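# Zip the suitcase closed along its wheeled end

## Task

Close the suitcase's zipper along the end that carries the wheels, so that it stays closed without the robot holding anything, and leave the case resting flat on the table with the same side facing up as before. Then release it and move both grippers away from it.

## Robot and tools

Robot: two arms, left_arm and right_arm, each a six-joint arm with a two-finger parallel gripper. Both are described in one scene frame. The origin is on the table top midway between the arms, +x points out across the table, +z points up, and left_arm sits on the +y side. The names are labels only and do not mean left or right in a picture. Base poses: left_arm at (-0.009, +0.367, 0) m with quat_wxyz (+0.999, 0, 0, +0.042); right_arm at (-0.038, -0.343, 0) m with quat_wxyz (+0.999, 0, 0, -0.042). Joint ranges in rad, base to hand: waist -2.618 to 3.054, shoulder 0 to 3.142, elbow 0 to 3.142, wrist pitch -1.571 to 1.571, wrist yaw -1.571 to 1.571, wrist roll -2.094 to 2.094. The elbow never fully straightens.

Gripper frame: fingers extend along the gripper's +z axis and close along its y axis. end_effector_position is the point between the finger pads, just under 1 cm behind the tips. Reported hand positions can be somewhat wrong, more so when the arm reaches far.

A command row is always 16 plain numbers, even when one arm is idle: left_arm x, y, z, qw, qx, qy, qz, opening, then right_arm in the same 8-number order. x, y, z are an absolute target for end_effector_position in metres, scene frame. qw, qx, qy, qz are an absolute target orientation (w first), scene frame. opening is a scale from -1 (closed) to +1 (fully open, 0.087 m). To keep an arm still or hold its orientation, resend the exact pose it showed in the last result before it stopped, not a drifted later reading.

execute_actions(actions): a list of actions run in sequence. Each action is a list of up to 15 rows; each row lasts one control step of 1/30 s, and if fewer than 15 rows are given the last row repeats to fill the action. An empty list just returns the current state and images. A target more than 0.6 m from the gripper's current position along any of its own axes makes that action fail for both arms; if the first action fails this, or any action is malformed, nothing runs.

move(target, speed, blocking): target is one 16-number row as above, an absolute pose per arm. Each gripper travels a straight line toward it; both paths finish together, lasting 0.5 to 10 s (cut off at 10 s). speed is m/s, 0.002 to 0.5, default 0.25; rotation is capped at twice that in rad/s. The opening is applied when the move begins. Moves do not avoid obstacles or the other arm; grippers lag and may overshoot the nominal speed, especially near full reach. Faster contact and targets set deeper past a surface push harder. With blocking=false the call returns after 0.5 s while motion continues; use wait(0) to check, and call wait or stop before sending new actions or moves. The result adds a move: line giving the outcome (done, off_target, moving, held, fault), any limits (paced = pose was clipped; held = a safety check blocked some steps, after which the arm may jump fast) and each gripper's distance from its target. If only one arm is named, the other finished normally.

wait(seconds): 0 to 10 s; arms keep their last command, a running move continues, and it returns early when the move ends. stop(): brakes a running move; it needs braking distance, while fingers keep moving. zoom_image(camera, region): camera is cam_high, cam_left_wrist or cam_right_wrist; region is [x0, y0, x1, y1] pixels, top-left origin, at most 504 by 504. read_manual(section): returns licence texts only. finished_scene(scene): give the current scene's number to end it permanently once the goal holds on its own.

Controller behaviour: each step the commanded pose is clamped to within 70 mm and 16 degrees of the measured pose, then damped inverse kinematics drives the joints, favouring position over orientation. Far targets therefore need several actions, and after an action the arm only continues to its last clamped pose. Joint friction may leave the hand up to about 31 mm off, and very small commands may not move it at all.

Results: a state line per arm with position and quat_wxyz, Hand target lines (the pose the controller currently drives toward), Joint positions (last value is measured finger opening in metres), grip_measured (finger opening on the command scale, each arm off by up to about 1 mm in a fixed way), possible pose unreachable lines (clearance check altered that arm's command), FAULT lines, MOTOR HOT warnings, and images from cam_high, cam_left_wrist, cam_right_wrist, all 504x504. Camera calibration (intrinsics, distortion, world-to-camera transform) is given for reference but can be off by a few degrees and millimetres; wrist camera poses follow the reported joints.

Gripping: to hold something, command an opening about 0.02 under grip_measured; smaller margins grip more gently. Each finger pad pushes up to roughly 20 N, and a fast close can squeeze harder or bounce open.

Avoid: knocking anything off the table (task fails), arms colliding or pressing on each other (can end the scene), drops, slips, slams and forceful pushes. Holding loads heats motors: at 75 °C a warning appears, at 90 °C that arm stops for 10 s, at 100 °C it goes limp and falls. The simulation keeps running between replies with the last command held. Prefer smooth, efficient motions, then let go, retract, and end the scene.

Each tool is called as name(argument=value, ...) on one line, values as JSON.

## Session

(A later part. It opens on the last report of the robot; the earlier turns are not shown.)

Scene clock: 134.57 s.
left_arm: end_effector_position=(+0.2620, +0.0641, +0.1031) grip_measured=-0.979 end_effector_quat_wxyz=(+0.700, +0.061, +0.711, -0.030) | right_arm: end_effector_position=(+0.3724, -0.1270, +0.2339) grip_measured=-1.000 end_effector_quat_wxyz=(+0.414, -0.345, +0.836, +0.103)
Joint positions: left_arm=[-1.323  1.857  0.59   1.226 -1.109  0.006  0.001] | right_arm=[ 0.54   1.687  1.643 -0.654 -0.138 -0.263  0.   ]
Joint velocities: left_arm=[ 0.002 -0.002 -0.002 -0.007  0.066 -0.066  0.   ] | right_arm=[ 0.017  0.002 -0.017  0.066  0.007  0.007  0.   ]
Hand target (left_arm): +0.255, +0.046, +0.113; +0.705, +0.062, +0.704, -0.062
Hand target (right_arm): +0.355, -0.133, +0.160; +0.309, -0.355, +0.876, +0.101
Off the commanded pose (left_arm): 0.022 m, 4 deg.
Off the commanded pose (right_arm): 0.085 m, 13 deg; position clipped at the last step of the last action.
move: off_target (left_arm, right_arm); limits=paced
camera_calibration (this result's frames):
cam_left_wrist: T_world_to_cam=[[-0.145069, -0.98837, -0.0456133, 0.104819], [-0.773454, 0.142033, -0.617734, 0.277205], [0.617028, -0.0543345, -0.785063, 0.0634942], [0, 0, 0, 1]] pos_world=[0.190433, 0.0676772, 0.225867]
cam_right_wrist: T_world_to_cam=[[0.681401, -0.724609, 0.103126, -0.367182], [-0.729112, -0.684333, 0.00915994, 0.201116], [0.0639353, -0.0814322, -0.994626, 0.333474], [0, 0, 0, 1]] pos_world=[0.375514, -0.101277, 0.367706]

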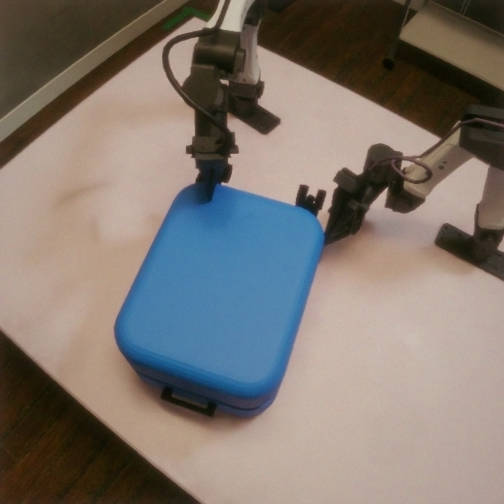

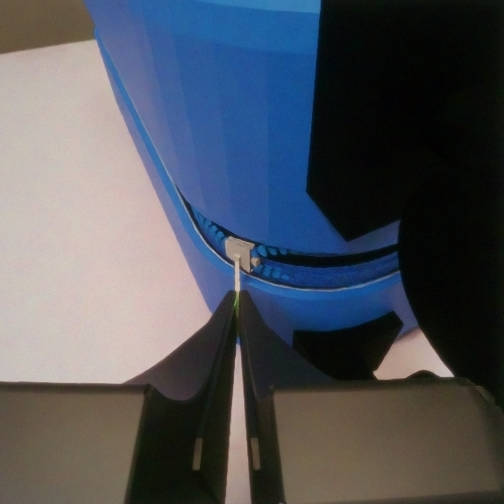

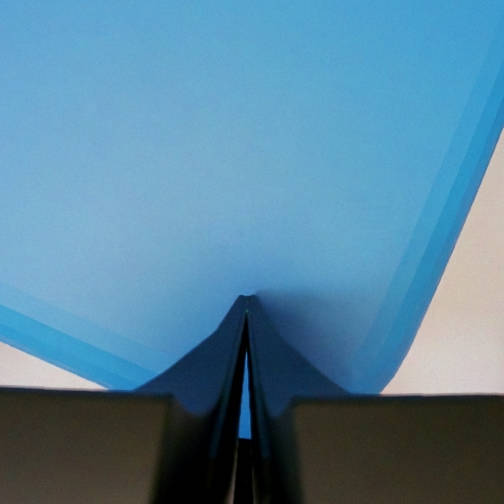

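move(target=[0.25,0.068,0.118,0.704,0.062,0.704,-0.062,-0.95,0.37,-0.11,0.26,0.308,-0.354,0.877,0.1,1], speed=0.03)

move(target=[0.25,0.068,0.116,0.704,0.062,0.704,-0.062,-1,0.37,-0.11,0.15,0.308,-0.354,0.877,0.1,1], speed=0.05)

move(target=[0.24,0.03,0.112,0.707,0,0.707,0,-1,0.37,-0.11,0.15,0.308,-0.354,0.877,0.1,1], speed=0.05)

Scene clock: 146.60 s.
left_arm: end_effector_position=(+0.2539, +0.0687, +0.1135) grip_measured=-0.950 end_effector_quat_wxyz=(+0.703, +0.063, +0.707, -0.048) | right_arm: end_effector_position=(+0.3720, -0.1152, +0.2604) grip_measured=+0.995 end_effector_quat_wxyz=(+0.312, -0.355, +0.876, +0.094)
Joint positions: left_arm=[-1.337  1.791  0.544  1.229 -1.095  0.006  0.002] | right_arm=[ 0.569  2.013  2.317 -1.22  -0.12  -0.245  0.087]
Joint velocities: left_arm=[-0.017 -0.002 -0.022 -0.037  0.037 -0.007 -0.001] | right_arm=[-0.012  0.002  0.007 -0.007 -0.022  0.066  0.   ]
Hand target (left_arm): +0.250, +0.068, +0.118; +0.704, +0.062, +0.704, -0.062
Hand target (right_arm): +0.370, -0.110, +0.260; +0.309, -0.356, +0.876, +0.101
Off the commanded pose (left_arm): 0.006 m, 2 deg.
Off the commanded pose (right_arm): 0.006 m, 1 deg.
move: done
camera_calibration (this result's frames):
cam_left_wrist: T_world_to_cam=[[-0.172667, -0.984667, -0.0248427, 0.113089], [-0.764956, 0.149943, -0.626386, 0.274927], [0.620506, -0.0891524, -0.779117, 0.0777408], [0, 0, 0, 1]] pos_world=[0.181595, 0.0770625, 0.235589]
cam_right_wrist: T_world_to_cam=[[0.697646, -0.71529, 0.0406243, -0.34974], [-0.70472, -0.674912, 0.218776, 0.14609], [-0.129071, -0.181257, -0.974929, 0.416012], [0, 0, 0, 1]] pos_world=[0.400642, -0.0761626, 0.387829]

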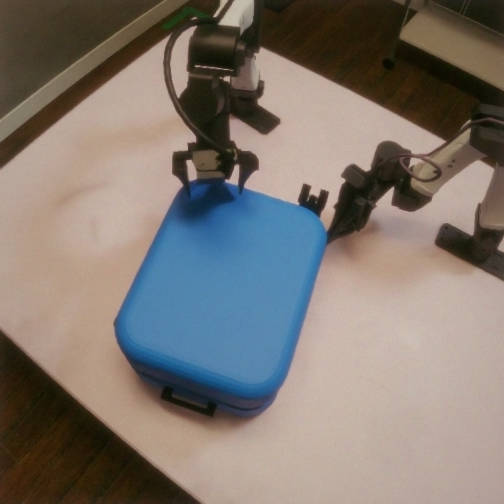

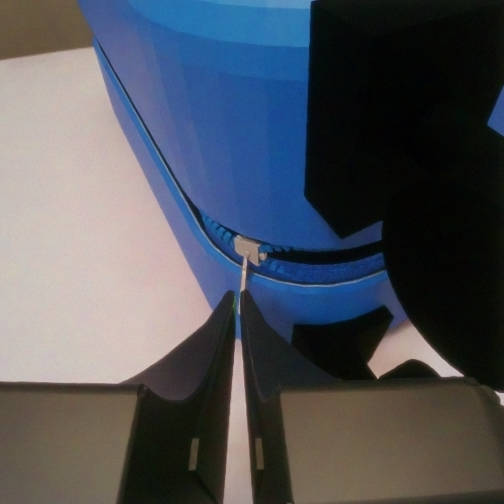

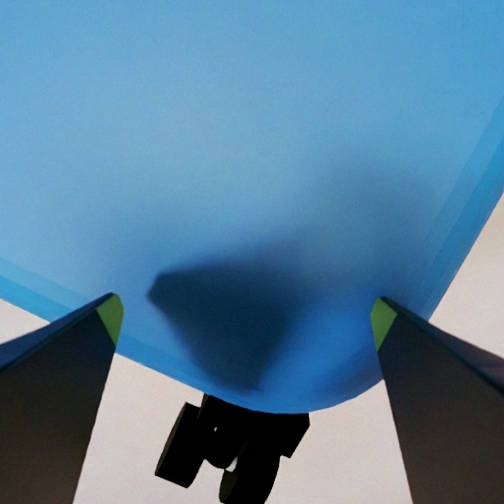

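Scene clock: 149.03 s.
left_arm: end_effector_position=(+0.2540, +0.0683, +0.1149) grip_measured=-0.996 end_effector_quat_wxyz=(+0.704, +0.061, +0.706, -0.051) | right_arm: end_effector_position=(+0.3717, -0.1200, +0.2356) grip_measured=+0.995 end_effector_quat_wxyz=(+0.388, -0.345, +0.848, +0.104)
Joint positions: left_arm=[-1.337  1.791  0.544  1.239 -1.095  0.006  0.   ] | right_arm=[ 0.556  1.749  1.758 -0.76  -0.129 -0.244  0.087]
Joint velocities: left_arm=[ 0.002 -0.002 -0.002  0.022 -0.007 -0.007 -0.001] | right_arm=[-0.012 -0.002 -0.022  0.037  0.037 -0.081  0.   ]
Hand target (left_arm): +0.250, +0.068, +0.116; +0.704, +0.062, +0.704, -0.062
Hand target (right_arm): +0.363, -0.116, +0.163; +0.308, -0.354, +0.877, +0.099
Off the commanded pose (left_arm): 0.004 m, 1 deg.
Off the commanded pose (right_arm): 0.086 m, 10 deg; position clipped at the last step of the last action.
move: off_target (right_arm); limits=paced
camera_calibration (this result's frames):
cam_left_wrist: T_world_to_cam=[[-0.172607, -0.984848, -0.0167756, 0.111842], [-0.763155, 0.144481, -0.629857, 0.276275], [0.622737, -0.0959154, -0.77653, 0.0783231], [0, 0, 0, 1]] pos_world=[0.181371, 0.077743, 0.23671]
cam_right_wrist: T_world_to_cam=[[0.684268, -0.724908, 0.0792845, -0.357214], [-0.729162, -0.681638, 0.0607625, 0.193573], [0.00999611, -0.099389, -0.994998, 0.353758], [0, 0, 0, 1]] pos_world=[0.38204, -0.091841, 0.368549]

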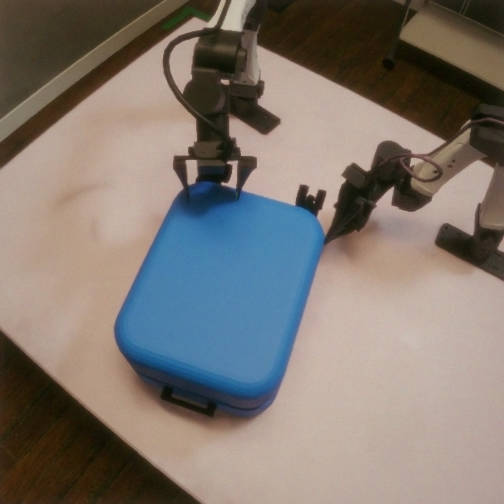

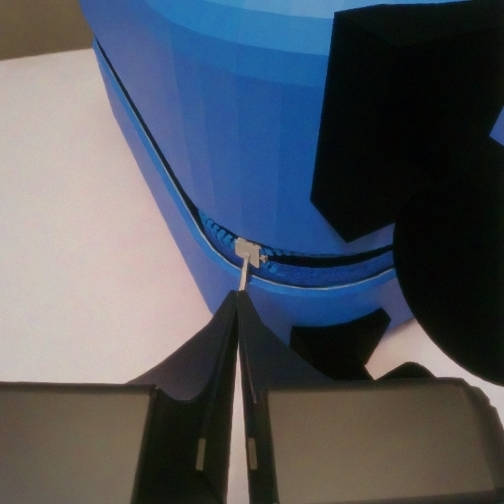

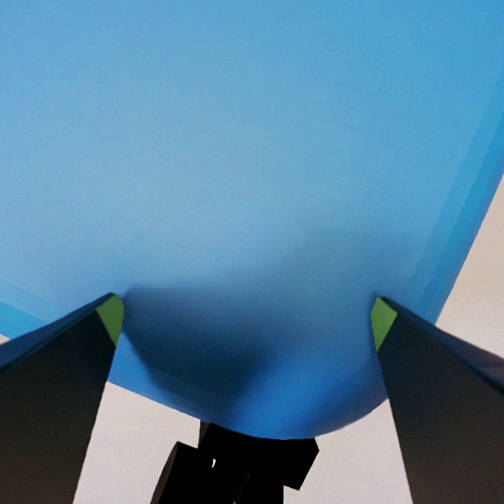

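Scene clock: 151.10 s.
left_arm: end_effector_position=(+0.2412, +0.0339, +0.1127) grip_measured=-0.996 end_effector_quat_wxyz=(+0.708, +0.002, +0.706, -0.003) | right_arm: end_effector_position=(+0.3738, -0.1174, +0.2365) grip_measured=+0.995 end_effector_quat_wxyz=(+0.400, -0.343, +0.842, +0.110)
Joint positions: left_arm=[-1.435  1.956  0.769  1.196 -1.343  0.006  0.   ] | right_arm=[ 0.555  1.735  1.726 -0.713 -0.141 -0.241  0.087]
Joint velocities: left_arm=[ 0.002 -0.012 -0.002 -0.007 -0.007 -0.022  0.001] | right_arm=[-0.012 -0.002  0.007 -0.007  0.022 -0.022  0.   ]
Hand target (left_arm): +0.240, +0.030, +0.112; +0.708, +0.000, +0.707, -0.000
Hand target (right_arm): +0.364, -0.115, +0.163; +0.309, -0.356, +0.876, +0.100
Off the commanded pose (left_arm): 0.004 m, 0 deg.
Off the commanded pose (right_arm): 0.087 m, 11 deg; position clipped at the last step of the last action.
move: off_target (right_arm); limits=paced
camera_calibration (this result's frames):
cam_left_wrist: T_world_to_cam=[[-0.0231336, -0.999732, -0.000893399, 0.038305], [-0.772526, 0.0184433, -0.634716, 0.277163], [0.634562, -0.0139931, -0.772745, 0.0752626], [0, 0, 0, 1]] pos_world=[0.167243, 0.0342361, 0.234113]
cam_right_wrist: T_world_to_cam=[[0.685963, -0.723432, 0.0781069, -0.357023], [-0.726958, -0.685998, 0.0306484, 0.202557], [0.0314092, -0.0778041, -0.996474, 0.349763], [0, 0, 0, 1]] pos_world=[0.381169, -0.0921152, 0.370208]

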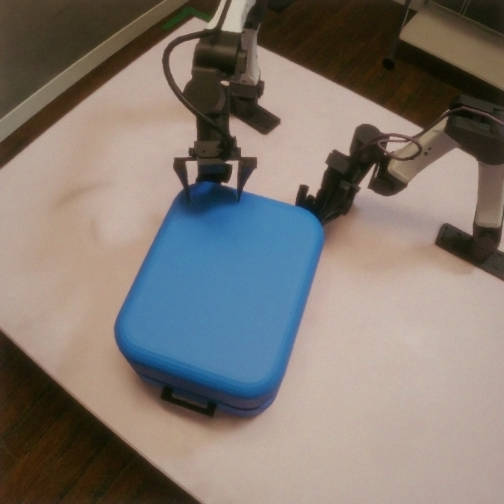

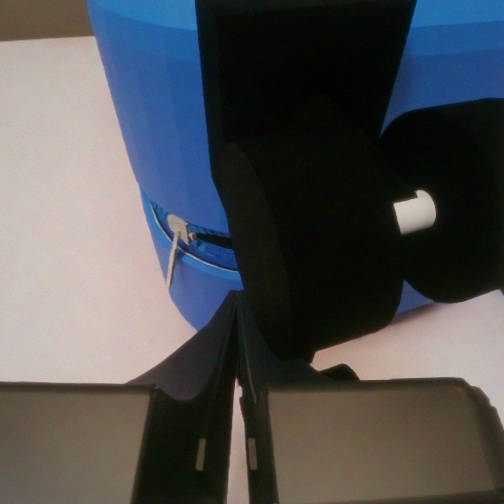

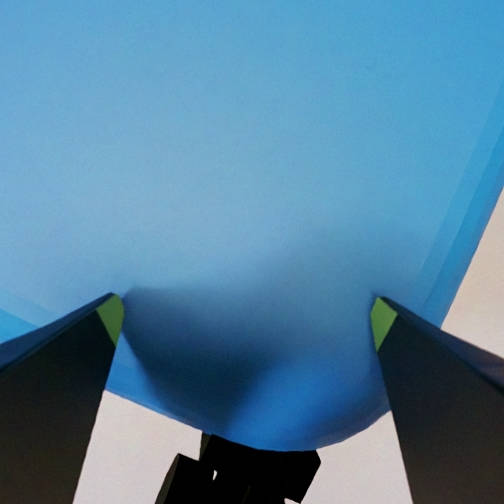

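move(target=[0.235,0.068,0.094,0.707,0,0.707,0,-0.6,0.37,-0.11,0.15,0.308,-0.354,0.877,0.1,1], speed=0.1)

move(target=[0.272,0.064,0.096,0.707,0,0.707,0,-0.6,0.37,-0.11,0.15,0.308,-0.354,0.877,0.1,1], speed=0.05)

move(target=[0.27,0.064,0.096,0.707,0,0.707,0,-1,0.37,-0.11,0.15,0.308,-0.354,0.877,0.1,1], speed=0.1)

move(target=[0.252,0.04,0.105,0.612,-0.354,0.612,-0.354,-1,0.37,-0.11,0.15,0.308,-0.354,0.877,0.1,1], speed=0.1)

Scene clock: 158.67 s.
left_arm: end_effector_position=(+0.2344, +0.0642, +0.0912) grip_measured=-0.600 end_effector_quat_wxyz=(+0.706, +0.008, +0.709, +0.005) | right_arm: end_effector_position=(+0.3756, -0.1144, +0.2363) grip_measured=+0.995 end_effector_quat_wxyz=(+0.403, -0.343, +0.840, +0.116)
Joint positions: left_arm=[-1.435  1.956  0.63   1.306 -1.346 -0.001  0.017] | right_arm=[ 0.554  1.741  1.727 -0.702 -0.151 -0.238  0.087]
Joint velocities: left_arm=[ 0.002 -0.017 -0.017  0.051 -0.007  0.007 -0.   ] | right_arm=[ 0.007  0.012 -0.002 -0.022 -0.066  0.007 -0.   ]
Hand target (left_arm): +0.235, +0.068, +0.094; +0.707, +0.000, +0.707, +0.000
Hand target (right_arm): +0.364, -0.114, +0.163; +0.309, -0.357, +0.876, +0.100
Off the commanded pose (left_arm): 0.005 m, 1 deg.
Off the commanded pose (right_arm): 0.087 m, 12 deg; position clipped at the last step of the last action.
move: off_target (right_arm); limits=paced
camera_calibration (this result's frames):
cam_left_wrist: T_world_to_cam=[[-0.0205247, -0.99956, -0.0214311, 0.0696701], [-0.776515, 0.0294397, -0.62941, 0.257437], [0.629764, 0.00372312, -0.776777, 0.06367], [0, 0, 0, 1]] pos_world=[0.161237, 0.0618235, 0.212984]
cam_right_wrist: T_world_to_cam=[[0.689774, -0.720557, 0.0707717, -0.355492], [-0.723266, -0.690225, 0.0218088, 0.206201], [0.0331339, -0.0662298, -0.997254, 0.350608], [0, 0, 0, 1]] pos_world=[0.38273, -0.0906067, 0.370308]

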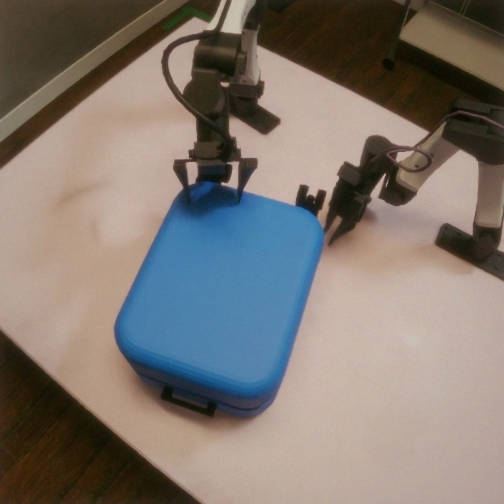

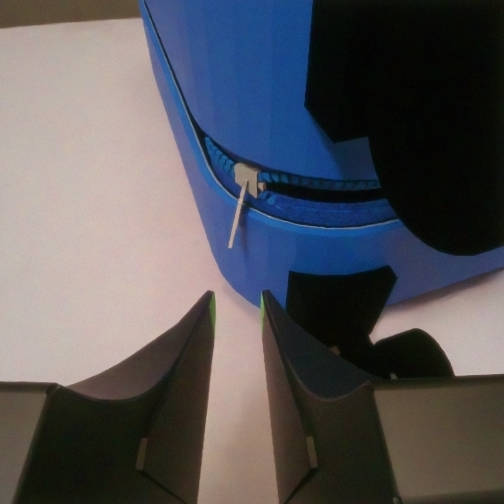

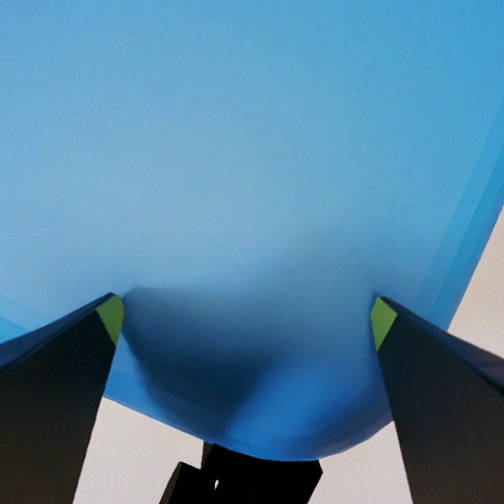

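Scene clock: 160.97 s.
left_arm: end_effector_position=(+0.2682, +0.0682, +0.0966) grip_measured=-0.600 end_effector_quat_wxyz=(+0.707, -0.002, +0.707, +0.002) | right_arm: end_effector_position=(+0.3776, -0.1118, +0.2357) grip_measured=+0.995 end_effector_quat_wxyz=(+0.405, -0.343, +0.839, +0.121)
Joint positions: left_arm=[-1.329  1.956  0.658  1.298 -1.249 -0.001  0.017] | right_arm=[ 0.554  1.747  1.727 -0.689 -0.16  -0.234  0.087]
Joint velocities: left_arm=[ 0.002 -0.007 -0.002 -0.037 -0.022  0.022  0.002] | right_arm=[-0.012  0.002  0.002  0.007 -0.007 -0.051 -0.001]
Hand target (left_arm): +0.272, +0.064, +0.096; +0.707, -0.000, +0.707, -0.000
Hand target (right_arm): +0.365, -0.114, +0.162; +0.309, -0.358, +0.876, +0.100
Off the commanded pose (left_arm): 0.006 m, 0 deg.
Off the commanded pose (right_arm): 0.086 m, 12 deg; position clipped at the last step of the last action.
move: off_target (right_arm); limits=paced
camera_calibration (this result's frames):
cam_left_wrist: T_world_to_cam=[[-0.0109383, -0.999936, -0.00289323, 0.0701318], [-0.77405, 0.010299, -0.63304, 0.287941], [0.633029, -0.00468491, -0.774114, 0.0460894], [0, 0, 0, 1]] pos_world=[0.194472, 0.0673777, 0.218159]
cam_right_wrist: T_world_to_cam=[[0.692196, -0.718819, 0.0645293, -0.354172], [-0.720868, -0.692936, 0.0137473, 0.210131], [0.0348328, -0.0560329, -0.997821, 0.350722], [0, 0, 0, 1]] pos_world=[0.384417, -0.0893262, 0.369923]

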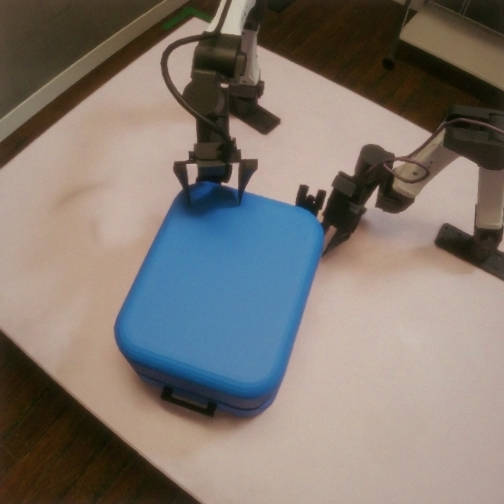

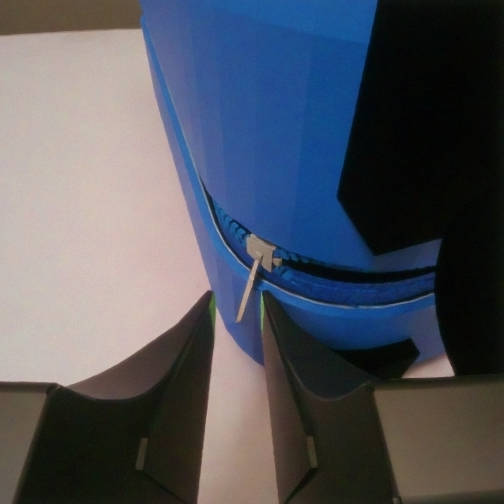

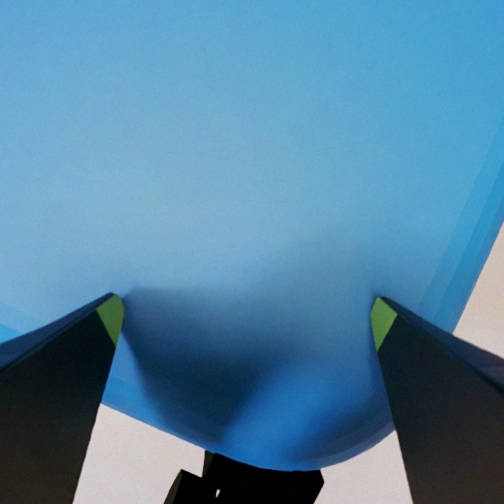

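Scene clock: 162.30 s.
left_arm: end_effector_position=(+0.2678, +0.0662, +0.0961) grip_measured=-0.992 end_effector_quat_wxyz=(+0.707, +0.004, +0.708, -0.001) | right_arm: end_effector_position=(+0.3780, -0.1114, +0.2357) grip_measured=+0.995 end_effector_quat_wxyz=(+0.405, -0.342, +0.839, +0.122)
Joint positions: left_arm=[-1.33   1.956  0.658  1.293 -1.239 -0.001  0.   ] | right_arm=[ 0.554  1.748  1.727 -0.686 -0.161 -0.23   0.087]
Joint velocities: left_arm=[-0.007  0.002 -0.007  0.037 -0.051 -0.037 -0.   ] | right_arm=[-0.002  0.002 -0.002 -0.022  0.037  0.007 -0.   ]
Hand target (left_arm): +0.270, +0.064, +0.096; +0.707, +0.000, +0.707, -0.000
Hand target (right_arm): +0.365, -0.114, +0.162; +0.309, -0.358, +0.875, +0.100
Off the commanded pose (left_arm): 0.003 m, 0 deg.
Off the commanded pose (right_arm): 0.086 m, 12 deg; position clipped at the last step of the last action.
move: off_target (right_arm); limits=paced
camera_calibration (this result's frames):
cam_left_wrist: T_world_to_cam=[[-0.0223875, -0.999726, -0.00683569, 0.0715986], [-0.774735, 0.0216699, -0.631915, 0.286624], [0.63189, -0.00885112, -0.775008, 0.0465744], [0, 0, 0, 1]] pos_world=[0.19423, 0.0657801, 0.217707]
cam_right_wrist: T_world_to_cam=[[0.690979, -0.720232, 0.0617592, -0.353237], [-0.722053, -0.691742, 0.0114785, 0.211827], [0.0344543, -0.0525249, -0.998025, 0.351401], [0, 0, 0, 1]] pos_world=[0.384923, -0.0894256, 0.370091]

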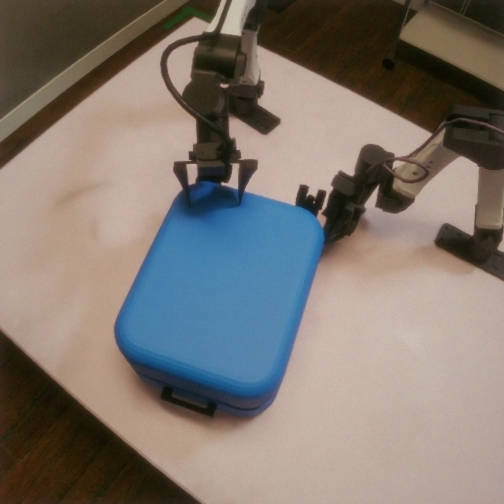

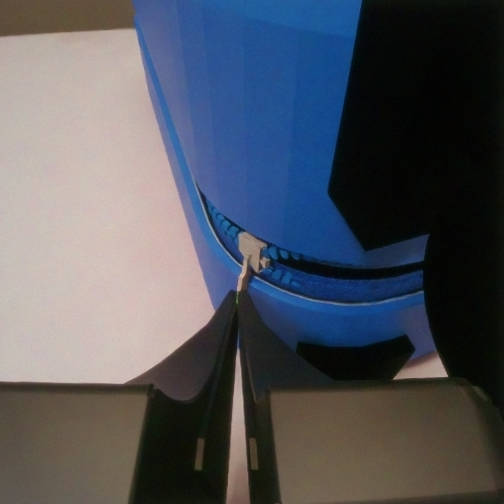

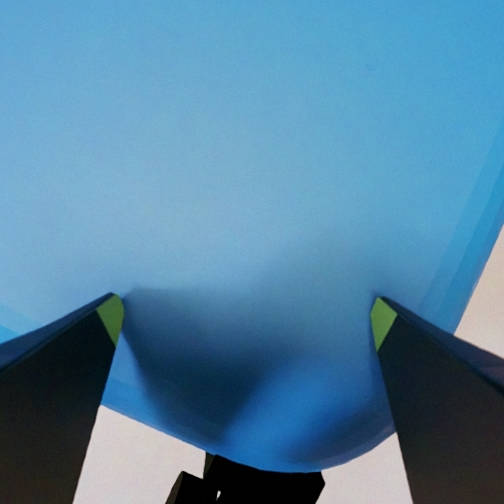

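Scene clock: 167.97 s.
left_arm: end_effector_position=(+0.2549, +0.0369, +0.1121) grip_measured=-0.996 end_effector_quat_wxyz=(+0.612, -0.353, +0.610, -0.357) | right_arm: end_effector_position=(+0.3782, -0.1113, +0.2357) grip_measured=+0.995 end_effector_quat_wxyz=(+0.405, -0.341, +0.840, +0.122)
Joint positions: left_arm=[-1.363  1.967  0.611  1.374 -1.275 -1.036  0.   ] | right_arm=[ 0.554  1.749  1.728 -0.687 -0.161 -0.228  0.087]
Joint velocities: left_arm=[ 0.017 -0.017 -0.007 -0.066 -0.051 -0.066  0.001] | right_arm=[-0.017 -0.002  0.002  0.022  0.051  0.022  0.001]
Hand target (left_arm): +0.252, +0.040, +0.105; +0.612, -0.354, +0.612, -0.354
Hand target (right_arm): +0.365, -0.114, +0.162; +0.309, -0.358, +0.875, +0.100
Off the commanded pose (left_arm): 0.008 m, 0 deg.
Off the commanded pose (right_arm): 0.086 m, 12 deg; position clipped at the last step of the last action.
move: off_target (right_arm); limits=paced
camera_calibration (this result's frames):
cam_left_wrist: T_world_to_cam=[[-0.0221876, -0.497492, 0.867185, -0.0743902], [-0.773833, -0.540653, -0.329964, 0.274092], [0.633001, -0.678377, -0.37298, 0.0462617], [0, 0, 0, 1]] pos_world=[0.181167, 0.142563, 0.172205]
cam_right_wrist: T_world_to_cam=[[0.690174, -0.721136, 0.0601934, -0.352642], [-0.722885, -0.690869, 0.0117198, 0.212378], [0.0331341, -0.0516016, -0.998118, 0.352001], [0, 0, 0, 1]] pos_world=[0.385246, -0.0894137, 0.370076]

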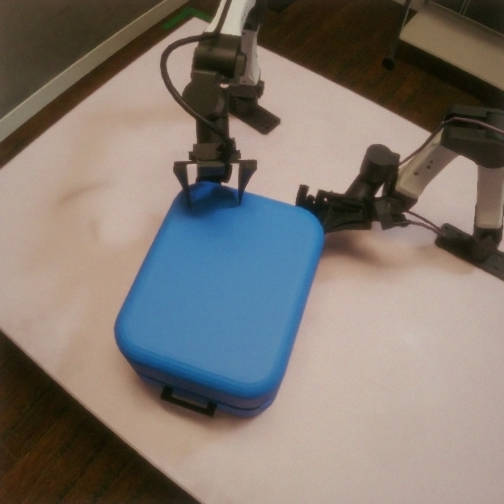

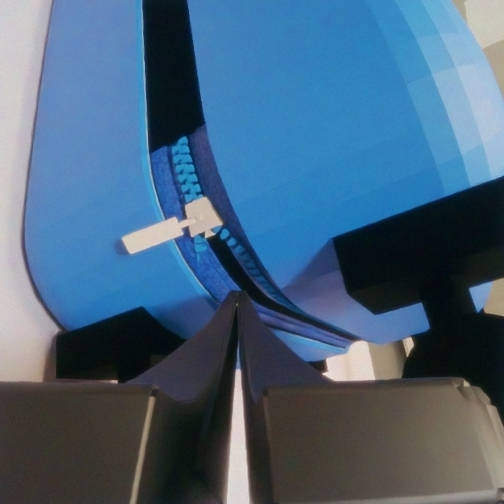

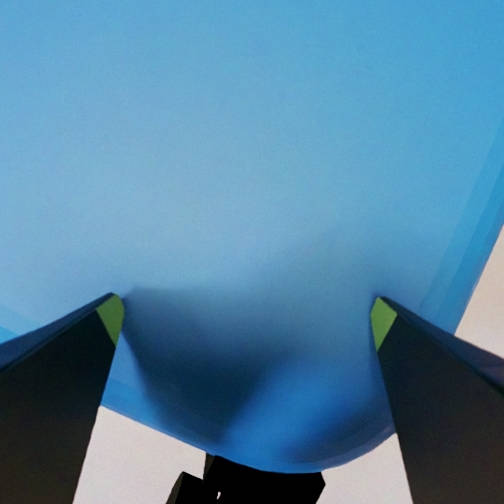

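move(target=[0.24,0.085,0.096,0.683,0.183,0.683,-0.183,-0.6,0.37,-0.11,0.15,0.308,-0.354,0.877,0.1,1], speed=0.15)

move(target=[0.28,0.062,0.098,0.683,0.183,0.683,-0.183,-0.6,0.37,-0.11,0.15,0.308,-0.354,0.877,0.1,1], speed=0.05)

move(target=[0.28,0.062,0.098,0.683,0.183,0.683,-0.183,-1,0.37,-0.11,0.15,0.308,-0.354,0.877,0.1,1], speed=0.1)

move(target=[0.252,0.046,0.103,0.5,-0.183,0.683,-0.5,-1,0.37,-0.11,0.15,0.308,-0.354,0.877,0.1,1], speed=0.1)

Scene clock: 178.13 s.
left_arm: end_effector_position=(+0.2402, +0.0809, +0.0954) grip_measured=-0.600 end_effector_quat_wxyz=(+0.682, +0.177, +0.684, -0.186) | right_arm: end_effector_position=(+0.3784, -0.1111, +0.2356) grip_measured=+0.995 end_effector_quat_wxyz=(+0.405, -0.341, +0.839, +0.122)
Joint positions: left_arm=[-1.201  1.73   0.265  1.466 -0.597 -0.013  0.017] | right_arm=[ 0.554  1.749  1.728 -0.686 -0.161 -0.228  0.087]
Joint velocities: left_arm=[-0.012 -0.027 -0.017 -0.066 -0.022  0.022 -0.002] | right_arm=[ 0.002 -0.002  0.012 -0.037 -0.022 -0.037 -0.001]
Hand target (left_arm): +0.240, +0.085, +0.096; +0.682, +0.182, +0.684, -0.183
Hand target (right_arm): +0.365, -0.114, +0.162; +0.309, -0.358, +0.875, +0.100
Off the commanded pose (left_arm): 0.004 m, 1 deg.
Off the commanded pose (right_arm): 0.086 m, 12 deg; position clipped at the last step of the last action.
move: off_target (right_arm); limits=paced
camera_calibration (this result's frames):
cam_left_wrist: T_world_to_cam=[[-0.510222, -0.85998, 0.0104228, 0.189955], [-0.66852, 0.388947, -0.633878, 0.209524], [0.541068, -0.330386, -0.773363, 0.111279], [0, 0, 0, 1]] pos_world=[0.17678, 0.118629, 0.216892]
cam_right_wrist: T_world_to_cam=[[0.689967, -0.721339, 0.0601235, -0.352633], [-0.72306, -0.690699, 0.0109652, 0.212918], [0.0336176, -0.0510385, -0.998131, 0.3518], [0, 0, 0, 1]] pos_world=[0.385431, -0.0893507, 0.370009]

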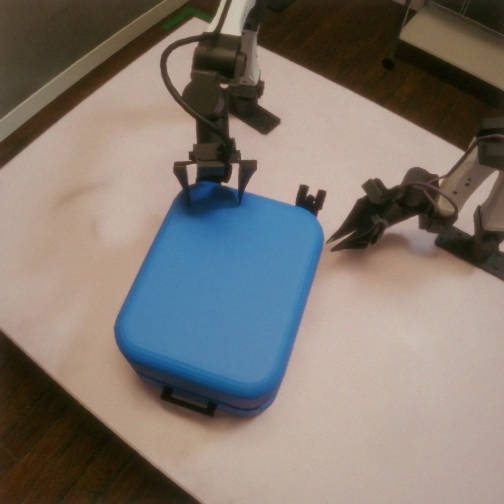

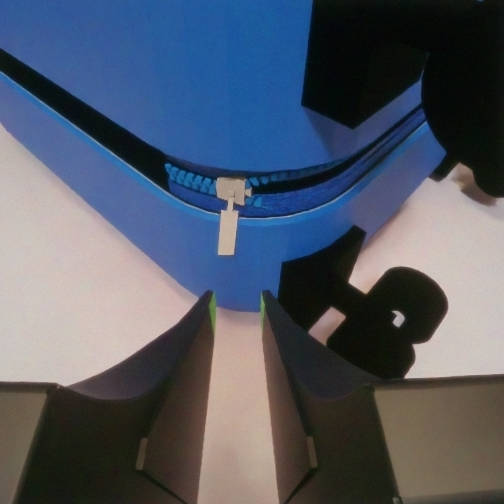

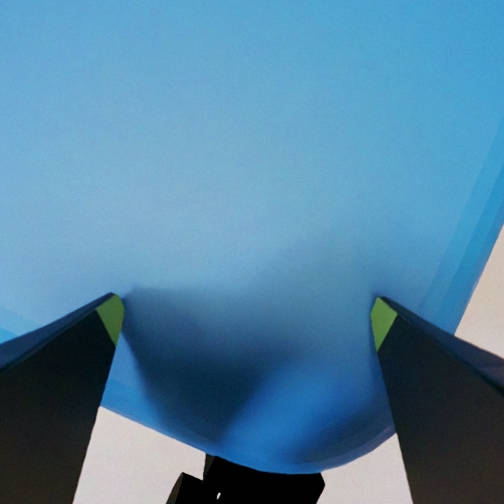

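Scene clock: 180.53 s.
left_arm: end_effector_position=(+0.2727, +0.0668, +0.0987) grip_measured=-0.600 end_effector_quat_wxyz=(+0.683, +0.178, +0.683, -0.186) | right_arm: end_effector_position=(+0.3786, -0.1110, +0.2360) grip_measured=+0.995 end_effector_quat_wxyz=(+0.406, -0.341, +0.839, +0.122)
Joint positions: left_arm=[-1.109  1.784  0.378  1.409 -0.505 -0.01   0.017] | right_arm=[ 0.554  1.75   1.729 -0.686 -0.161 -0.228  0.087]
Joint velocities: left_arm=[ 0.017 -0.017 -0.022 -0.037  0.007  0.007 -0.   ] | right_arm=[-0.007 -0.007 -0.007 -0.007 -0.066 -0.022  0.   ]
Hand target (left_arm): +0.279, +0.062, +0.098; +0.683, +0.183, +0.683, -0.183
Hand target (right_arm): +0.365, -0.114, +0.162; +0.309, -0.358, +0.875, +0.100
Off the commanded pose (left_arm): 0.009 m, 1 deg.
Off the commanded pose (right_arm): 0.086 m, 12 deg; position clipped at the last step of the last action.
move: off_target (right_arm); limits=paced
camera_calibration (this result's frames):
cam_left_wrist: T_world_to_cam=[[-0.510572, -0.859798, 0.00799824, 0.194652], [-0.666494, 0.389872, -0.635441, 0.238337], [0.543233, -0.329769, -0.772108, 0.0908467], [0, 0, 0, 1]] pos_world=[0.208883, 0.104399, 0.220036]
cam_right_wrist: T_world_to_cam=[[0.689926, -0.72136, 0.0603447, -0.352749], [-0.723067, -0.690702, 0.010235, 0.213263], [0.0342971, -0.0506946, -0.998125, 0.351966], [0, 0, 0, 1]] pos_world=[0.385503, -0.0893143, 0.37041]

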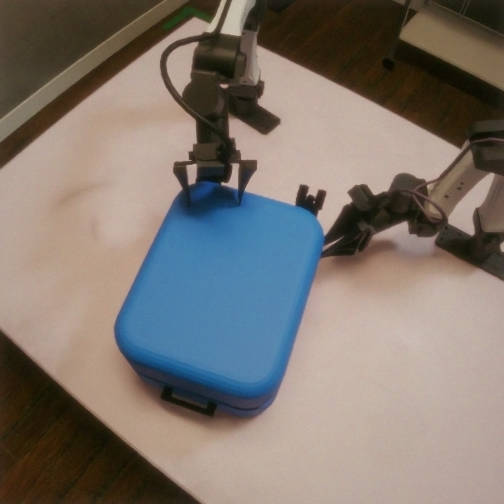

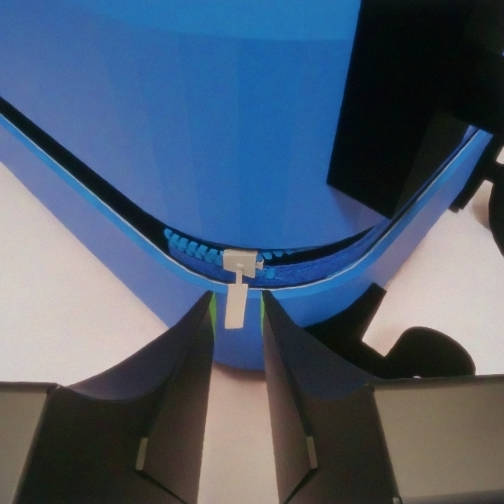

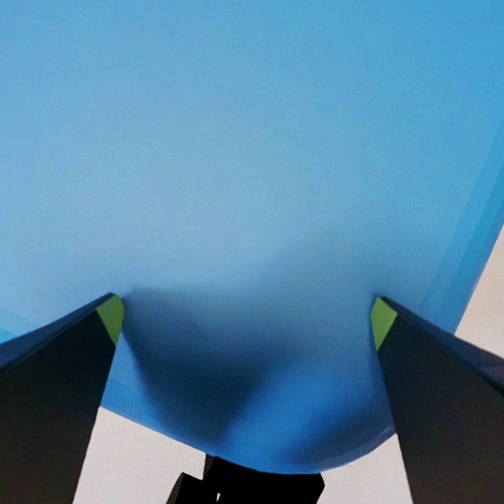

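Scene clock: 181.87 s.
left_arm: end_effector_position=(+0.2729, +0.0668, +0.0985) grip_measured=-0.896 end_effector_quat_wxyz=(+0.683, +0.179, +0.683, -0.186) | right_arm: end_effector_position=(+0.3790, -0.1108, +0.2357) grip_measured=+0.995 end_effector_quat_wxyz=(+0.406, -0.340, +0.839, +0.123)
Joint positions: left_arm=[-1.107  1.784  0.378  1.409 -0.5   -0.009  0.005] | right_arm=[ 0.553  1.751  1.729 -0.684 -0.162 -0.228  0.087]
Joint velocities: left_arm=[-0.022 -0.012  0.002 -0.037 -0.037  0.022  0.001] | right_arm=[-0.007 -0.002 -0.022 -0.066 -0.022 -0.037 -0.001]
Hand target (left_arm): +0.280, +0.062, +0.098; +0.683, +0.183, +0.683, -0.183
Hand target (right_arm): +0.365, -0.114, +0.162; +0.309, -0.358, +0.875, +0.100
Off the commanded pose (left_arm): 0.009 m, 1 deg.
Off the commanded pose (right_arm): 0.086 m, 12 deg; position clipped at the last step of the last action.
move: off_target (right_arm); limits=paced
camera_calibration (this result's frames):
cam_left_wrist: T_world_to_cam=[[-0.512864, -0.858442, 0.00686697, 0.195382], [-0.665454, 0.392487, -0.634921, 0.237907], [0.542348, -0.330198, -0.772546, 0.0908711], [0, 0, 0, 1]] pos_world=[0.209237, 0.104354, 0.219913]
cam_right_wrist: T_world_to_cam=[[0.690093, -0.721265, 0.0595655, -0.352717], [-0.722899, -0.690892, 0.00926506, 0.213912], [0.0344708, -0.0494536, -0.998181, 0.351757], [0, 0, 0, 1]] pos_world=[0.385919, -0.0892165, 0.370145]

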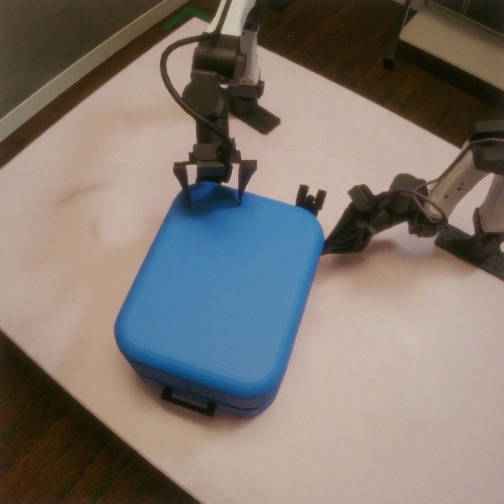

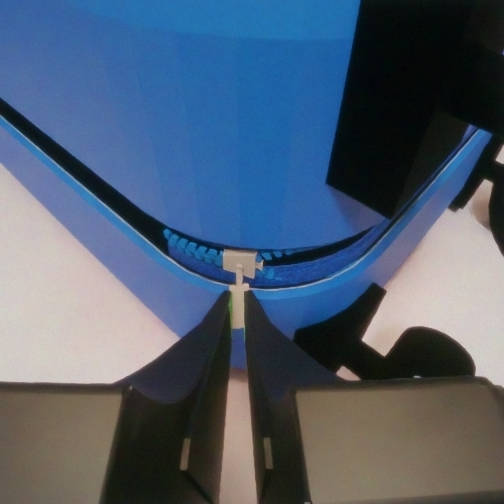

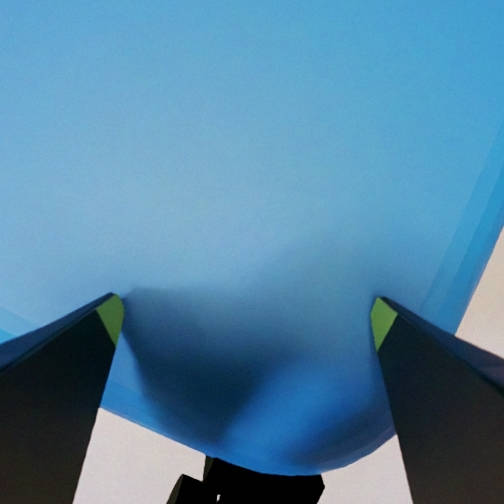

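Scene clock: 187.43 s.
left_arm: end_effector_position=(+0.2648, +0.0572, +0.1053) grip_measured=-0.906 end_effector_quat_wxyz=(+0.524, -0.204, +0.678, -0.473) | right_arm: end_effector_position=(+0.3792, -0.1108, +0.2358) grip_measured=+0.995 end_effector_quat_wxyz=(+0.406, -0.340, +0.839, +0.123)
Joint positions: left_arm=[-1.083  1.84   0.339  1.497 -0.554 -1.029  0.004] | right_arm=[ 0.553  1.751  1.729 -0.683 -0.161 -0.228  0.087]
Joint velocities: left_arm=[ 0.002  0.007 -0.012 -0.007  0.022 -0.037  0.   ] | right_arm=[-0.002  0.002  0.012  0.007  0.022  0.081 -0.   ]
Hand target (left_arm): +0.251, +0.047, +0.103; +0.500, -0.184, +0.684, -0.499
Hand target (right_arm): +0.365, -0.114, +0.162; +0.309, -0.358, +0.875, +0.100
Off the commanded pose (left_arm): 0.017 m, 5 deg.
Off the commanded pose (right_arm): 0.086 m, 12 deg; position clipped at the last step of the last action.
move: off_target (left_arm, right_arm); limits=paced
camera_calibration (this result's frames):
cam_left_wrist: T_world_to_cam=[[-0.235245, -0.464126, 0.85396, -0.00227753], [-0.92935, -0.149815, -0.337438, 0.310107], [0.28455, -0.873008, -0.396092, 0.156998], [0, 0, 0, 1]] pos_world=[0.242989, 0.182462, 0.168773]
cam_right_wrist: T_world_to_cam=[[0.689836, -0.721473, 0.0600231, -0.352866], [-0.723107, -0.690683, 0.00860673, 0.214315], [0.0352474, -0.0493403, -0.99816, 0.35149], [0, 0, 0, 1]] pos_world=[0.386004, -0.0892166, 0.370179]

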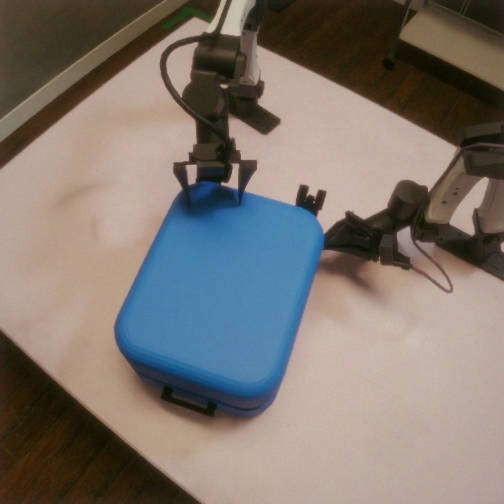

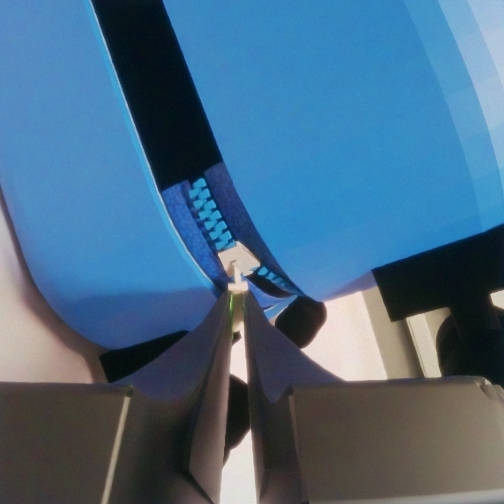

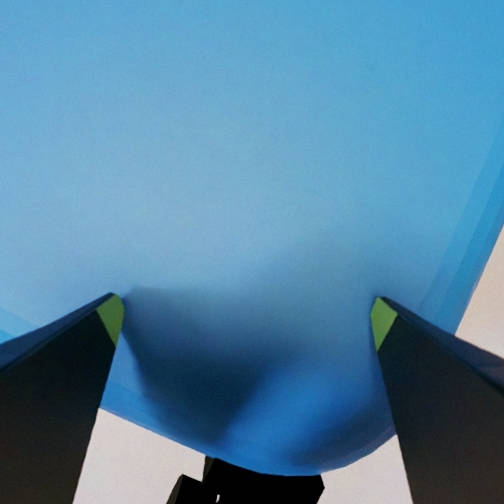

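Case holds; pull harder.

move(target=[0.245,0.015,0.108,0.56,-0.27,0.65,-0.43,-1,0.37,-0.11,0.15,0.308,-0.354,0.877,0.1,1], speed=0.04)

Scene clock: 192.27 s.
left_arm: end_effector_position=(+0.2450, +0.0195, +0.1089) grip_measured=-0.996 end_effector_quat_wxyz=(+0.563, -0.266, +0.653, -0.432) | right_arm: end_effector_position=(+0.3794, -0.1107, +0.2357) grip_measured=+0.995 end_effector_quat_wxyz=(+0.406, -0.340, +0.839, +0.123)
Joint positions: left_arm=[-1.316  1.927  0.51   1.427 -0.964 -1.032  0.   ] | right_arm=[ 0.553  1.752  1.73  -0.683 -0.161 -0.227  0.087]
Joint velocities: left_arm=[-0.007 -0.017 -0.012 -0.007 -0.051  0.007 -0.001] | right_arm=[-0.007  0.007  0.007 -0.051  0.066 -0.022 -0.001]
Hand target (left_arm): +0.245, +0.015, +0.108; +0.562, -0.270, +0.652, -0.432
Hand target (right_arm): +0.365, -0.114, +0.162; +0.309, -0.358, +0.875, +0.100
Off the commanded pose (left_arm): 0.005 m, 1 deg.
Off the commanded pose (right_arm): 0.086 m, 12 deg; position clipped at the last step of the last action.
move: off_target (right_arm); limits=paced
camera_calibration (this result's frames):
cam_left_wrist: T_world_to_cam=[[-0.155282, -0.484632, 0.860825, -0.0474854], [-0.886887, -0.315415, -0.337557, 0.280093], [0.435108, -0.815871, -0.380836, 0.0915365], [0, 0, 0, 1]] pos_world=[0.201209, 0.140014, 0.170284]
cam_right_wrist: T_world_to_cam=[[0.689475, -0.721831, 0.0598569, -0.352836], [-0.723472, -0.690295, 0.00901897, 0.214581], [0.0348087, -0.0495232, -0.998166, 0.351605], [0, 0, 0, 1]] pos_world=[0.386276, -0.0891518, 0.370144]

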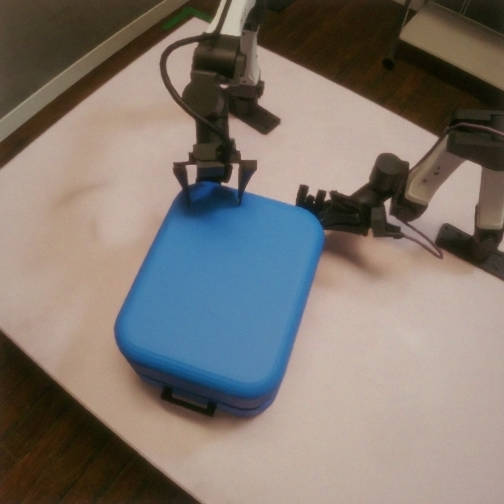

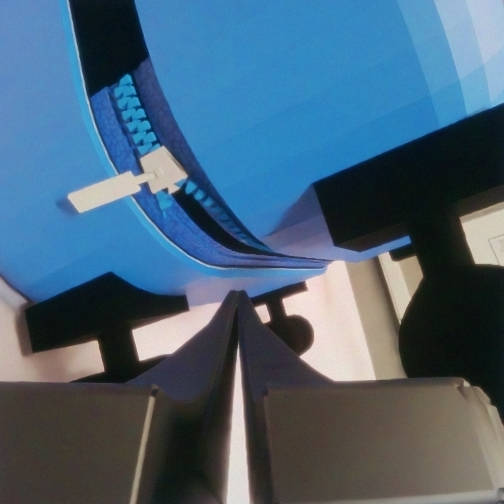

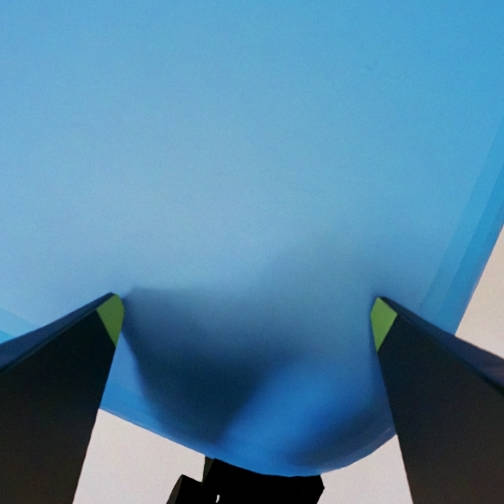

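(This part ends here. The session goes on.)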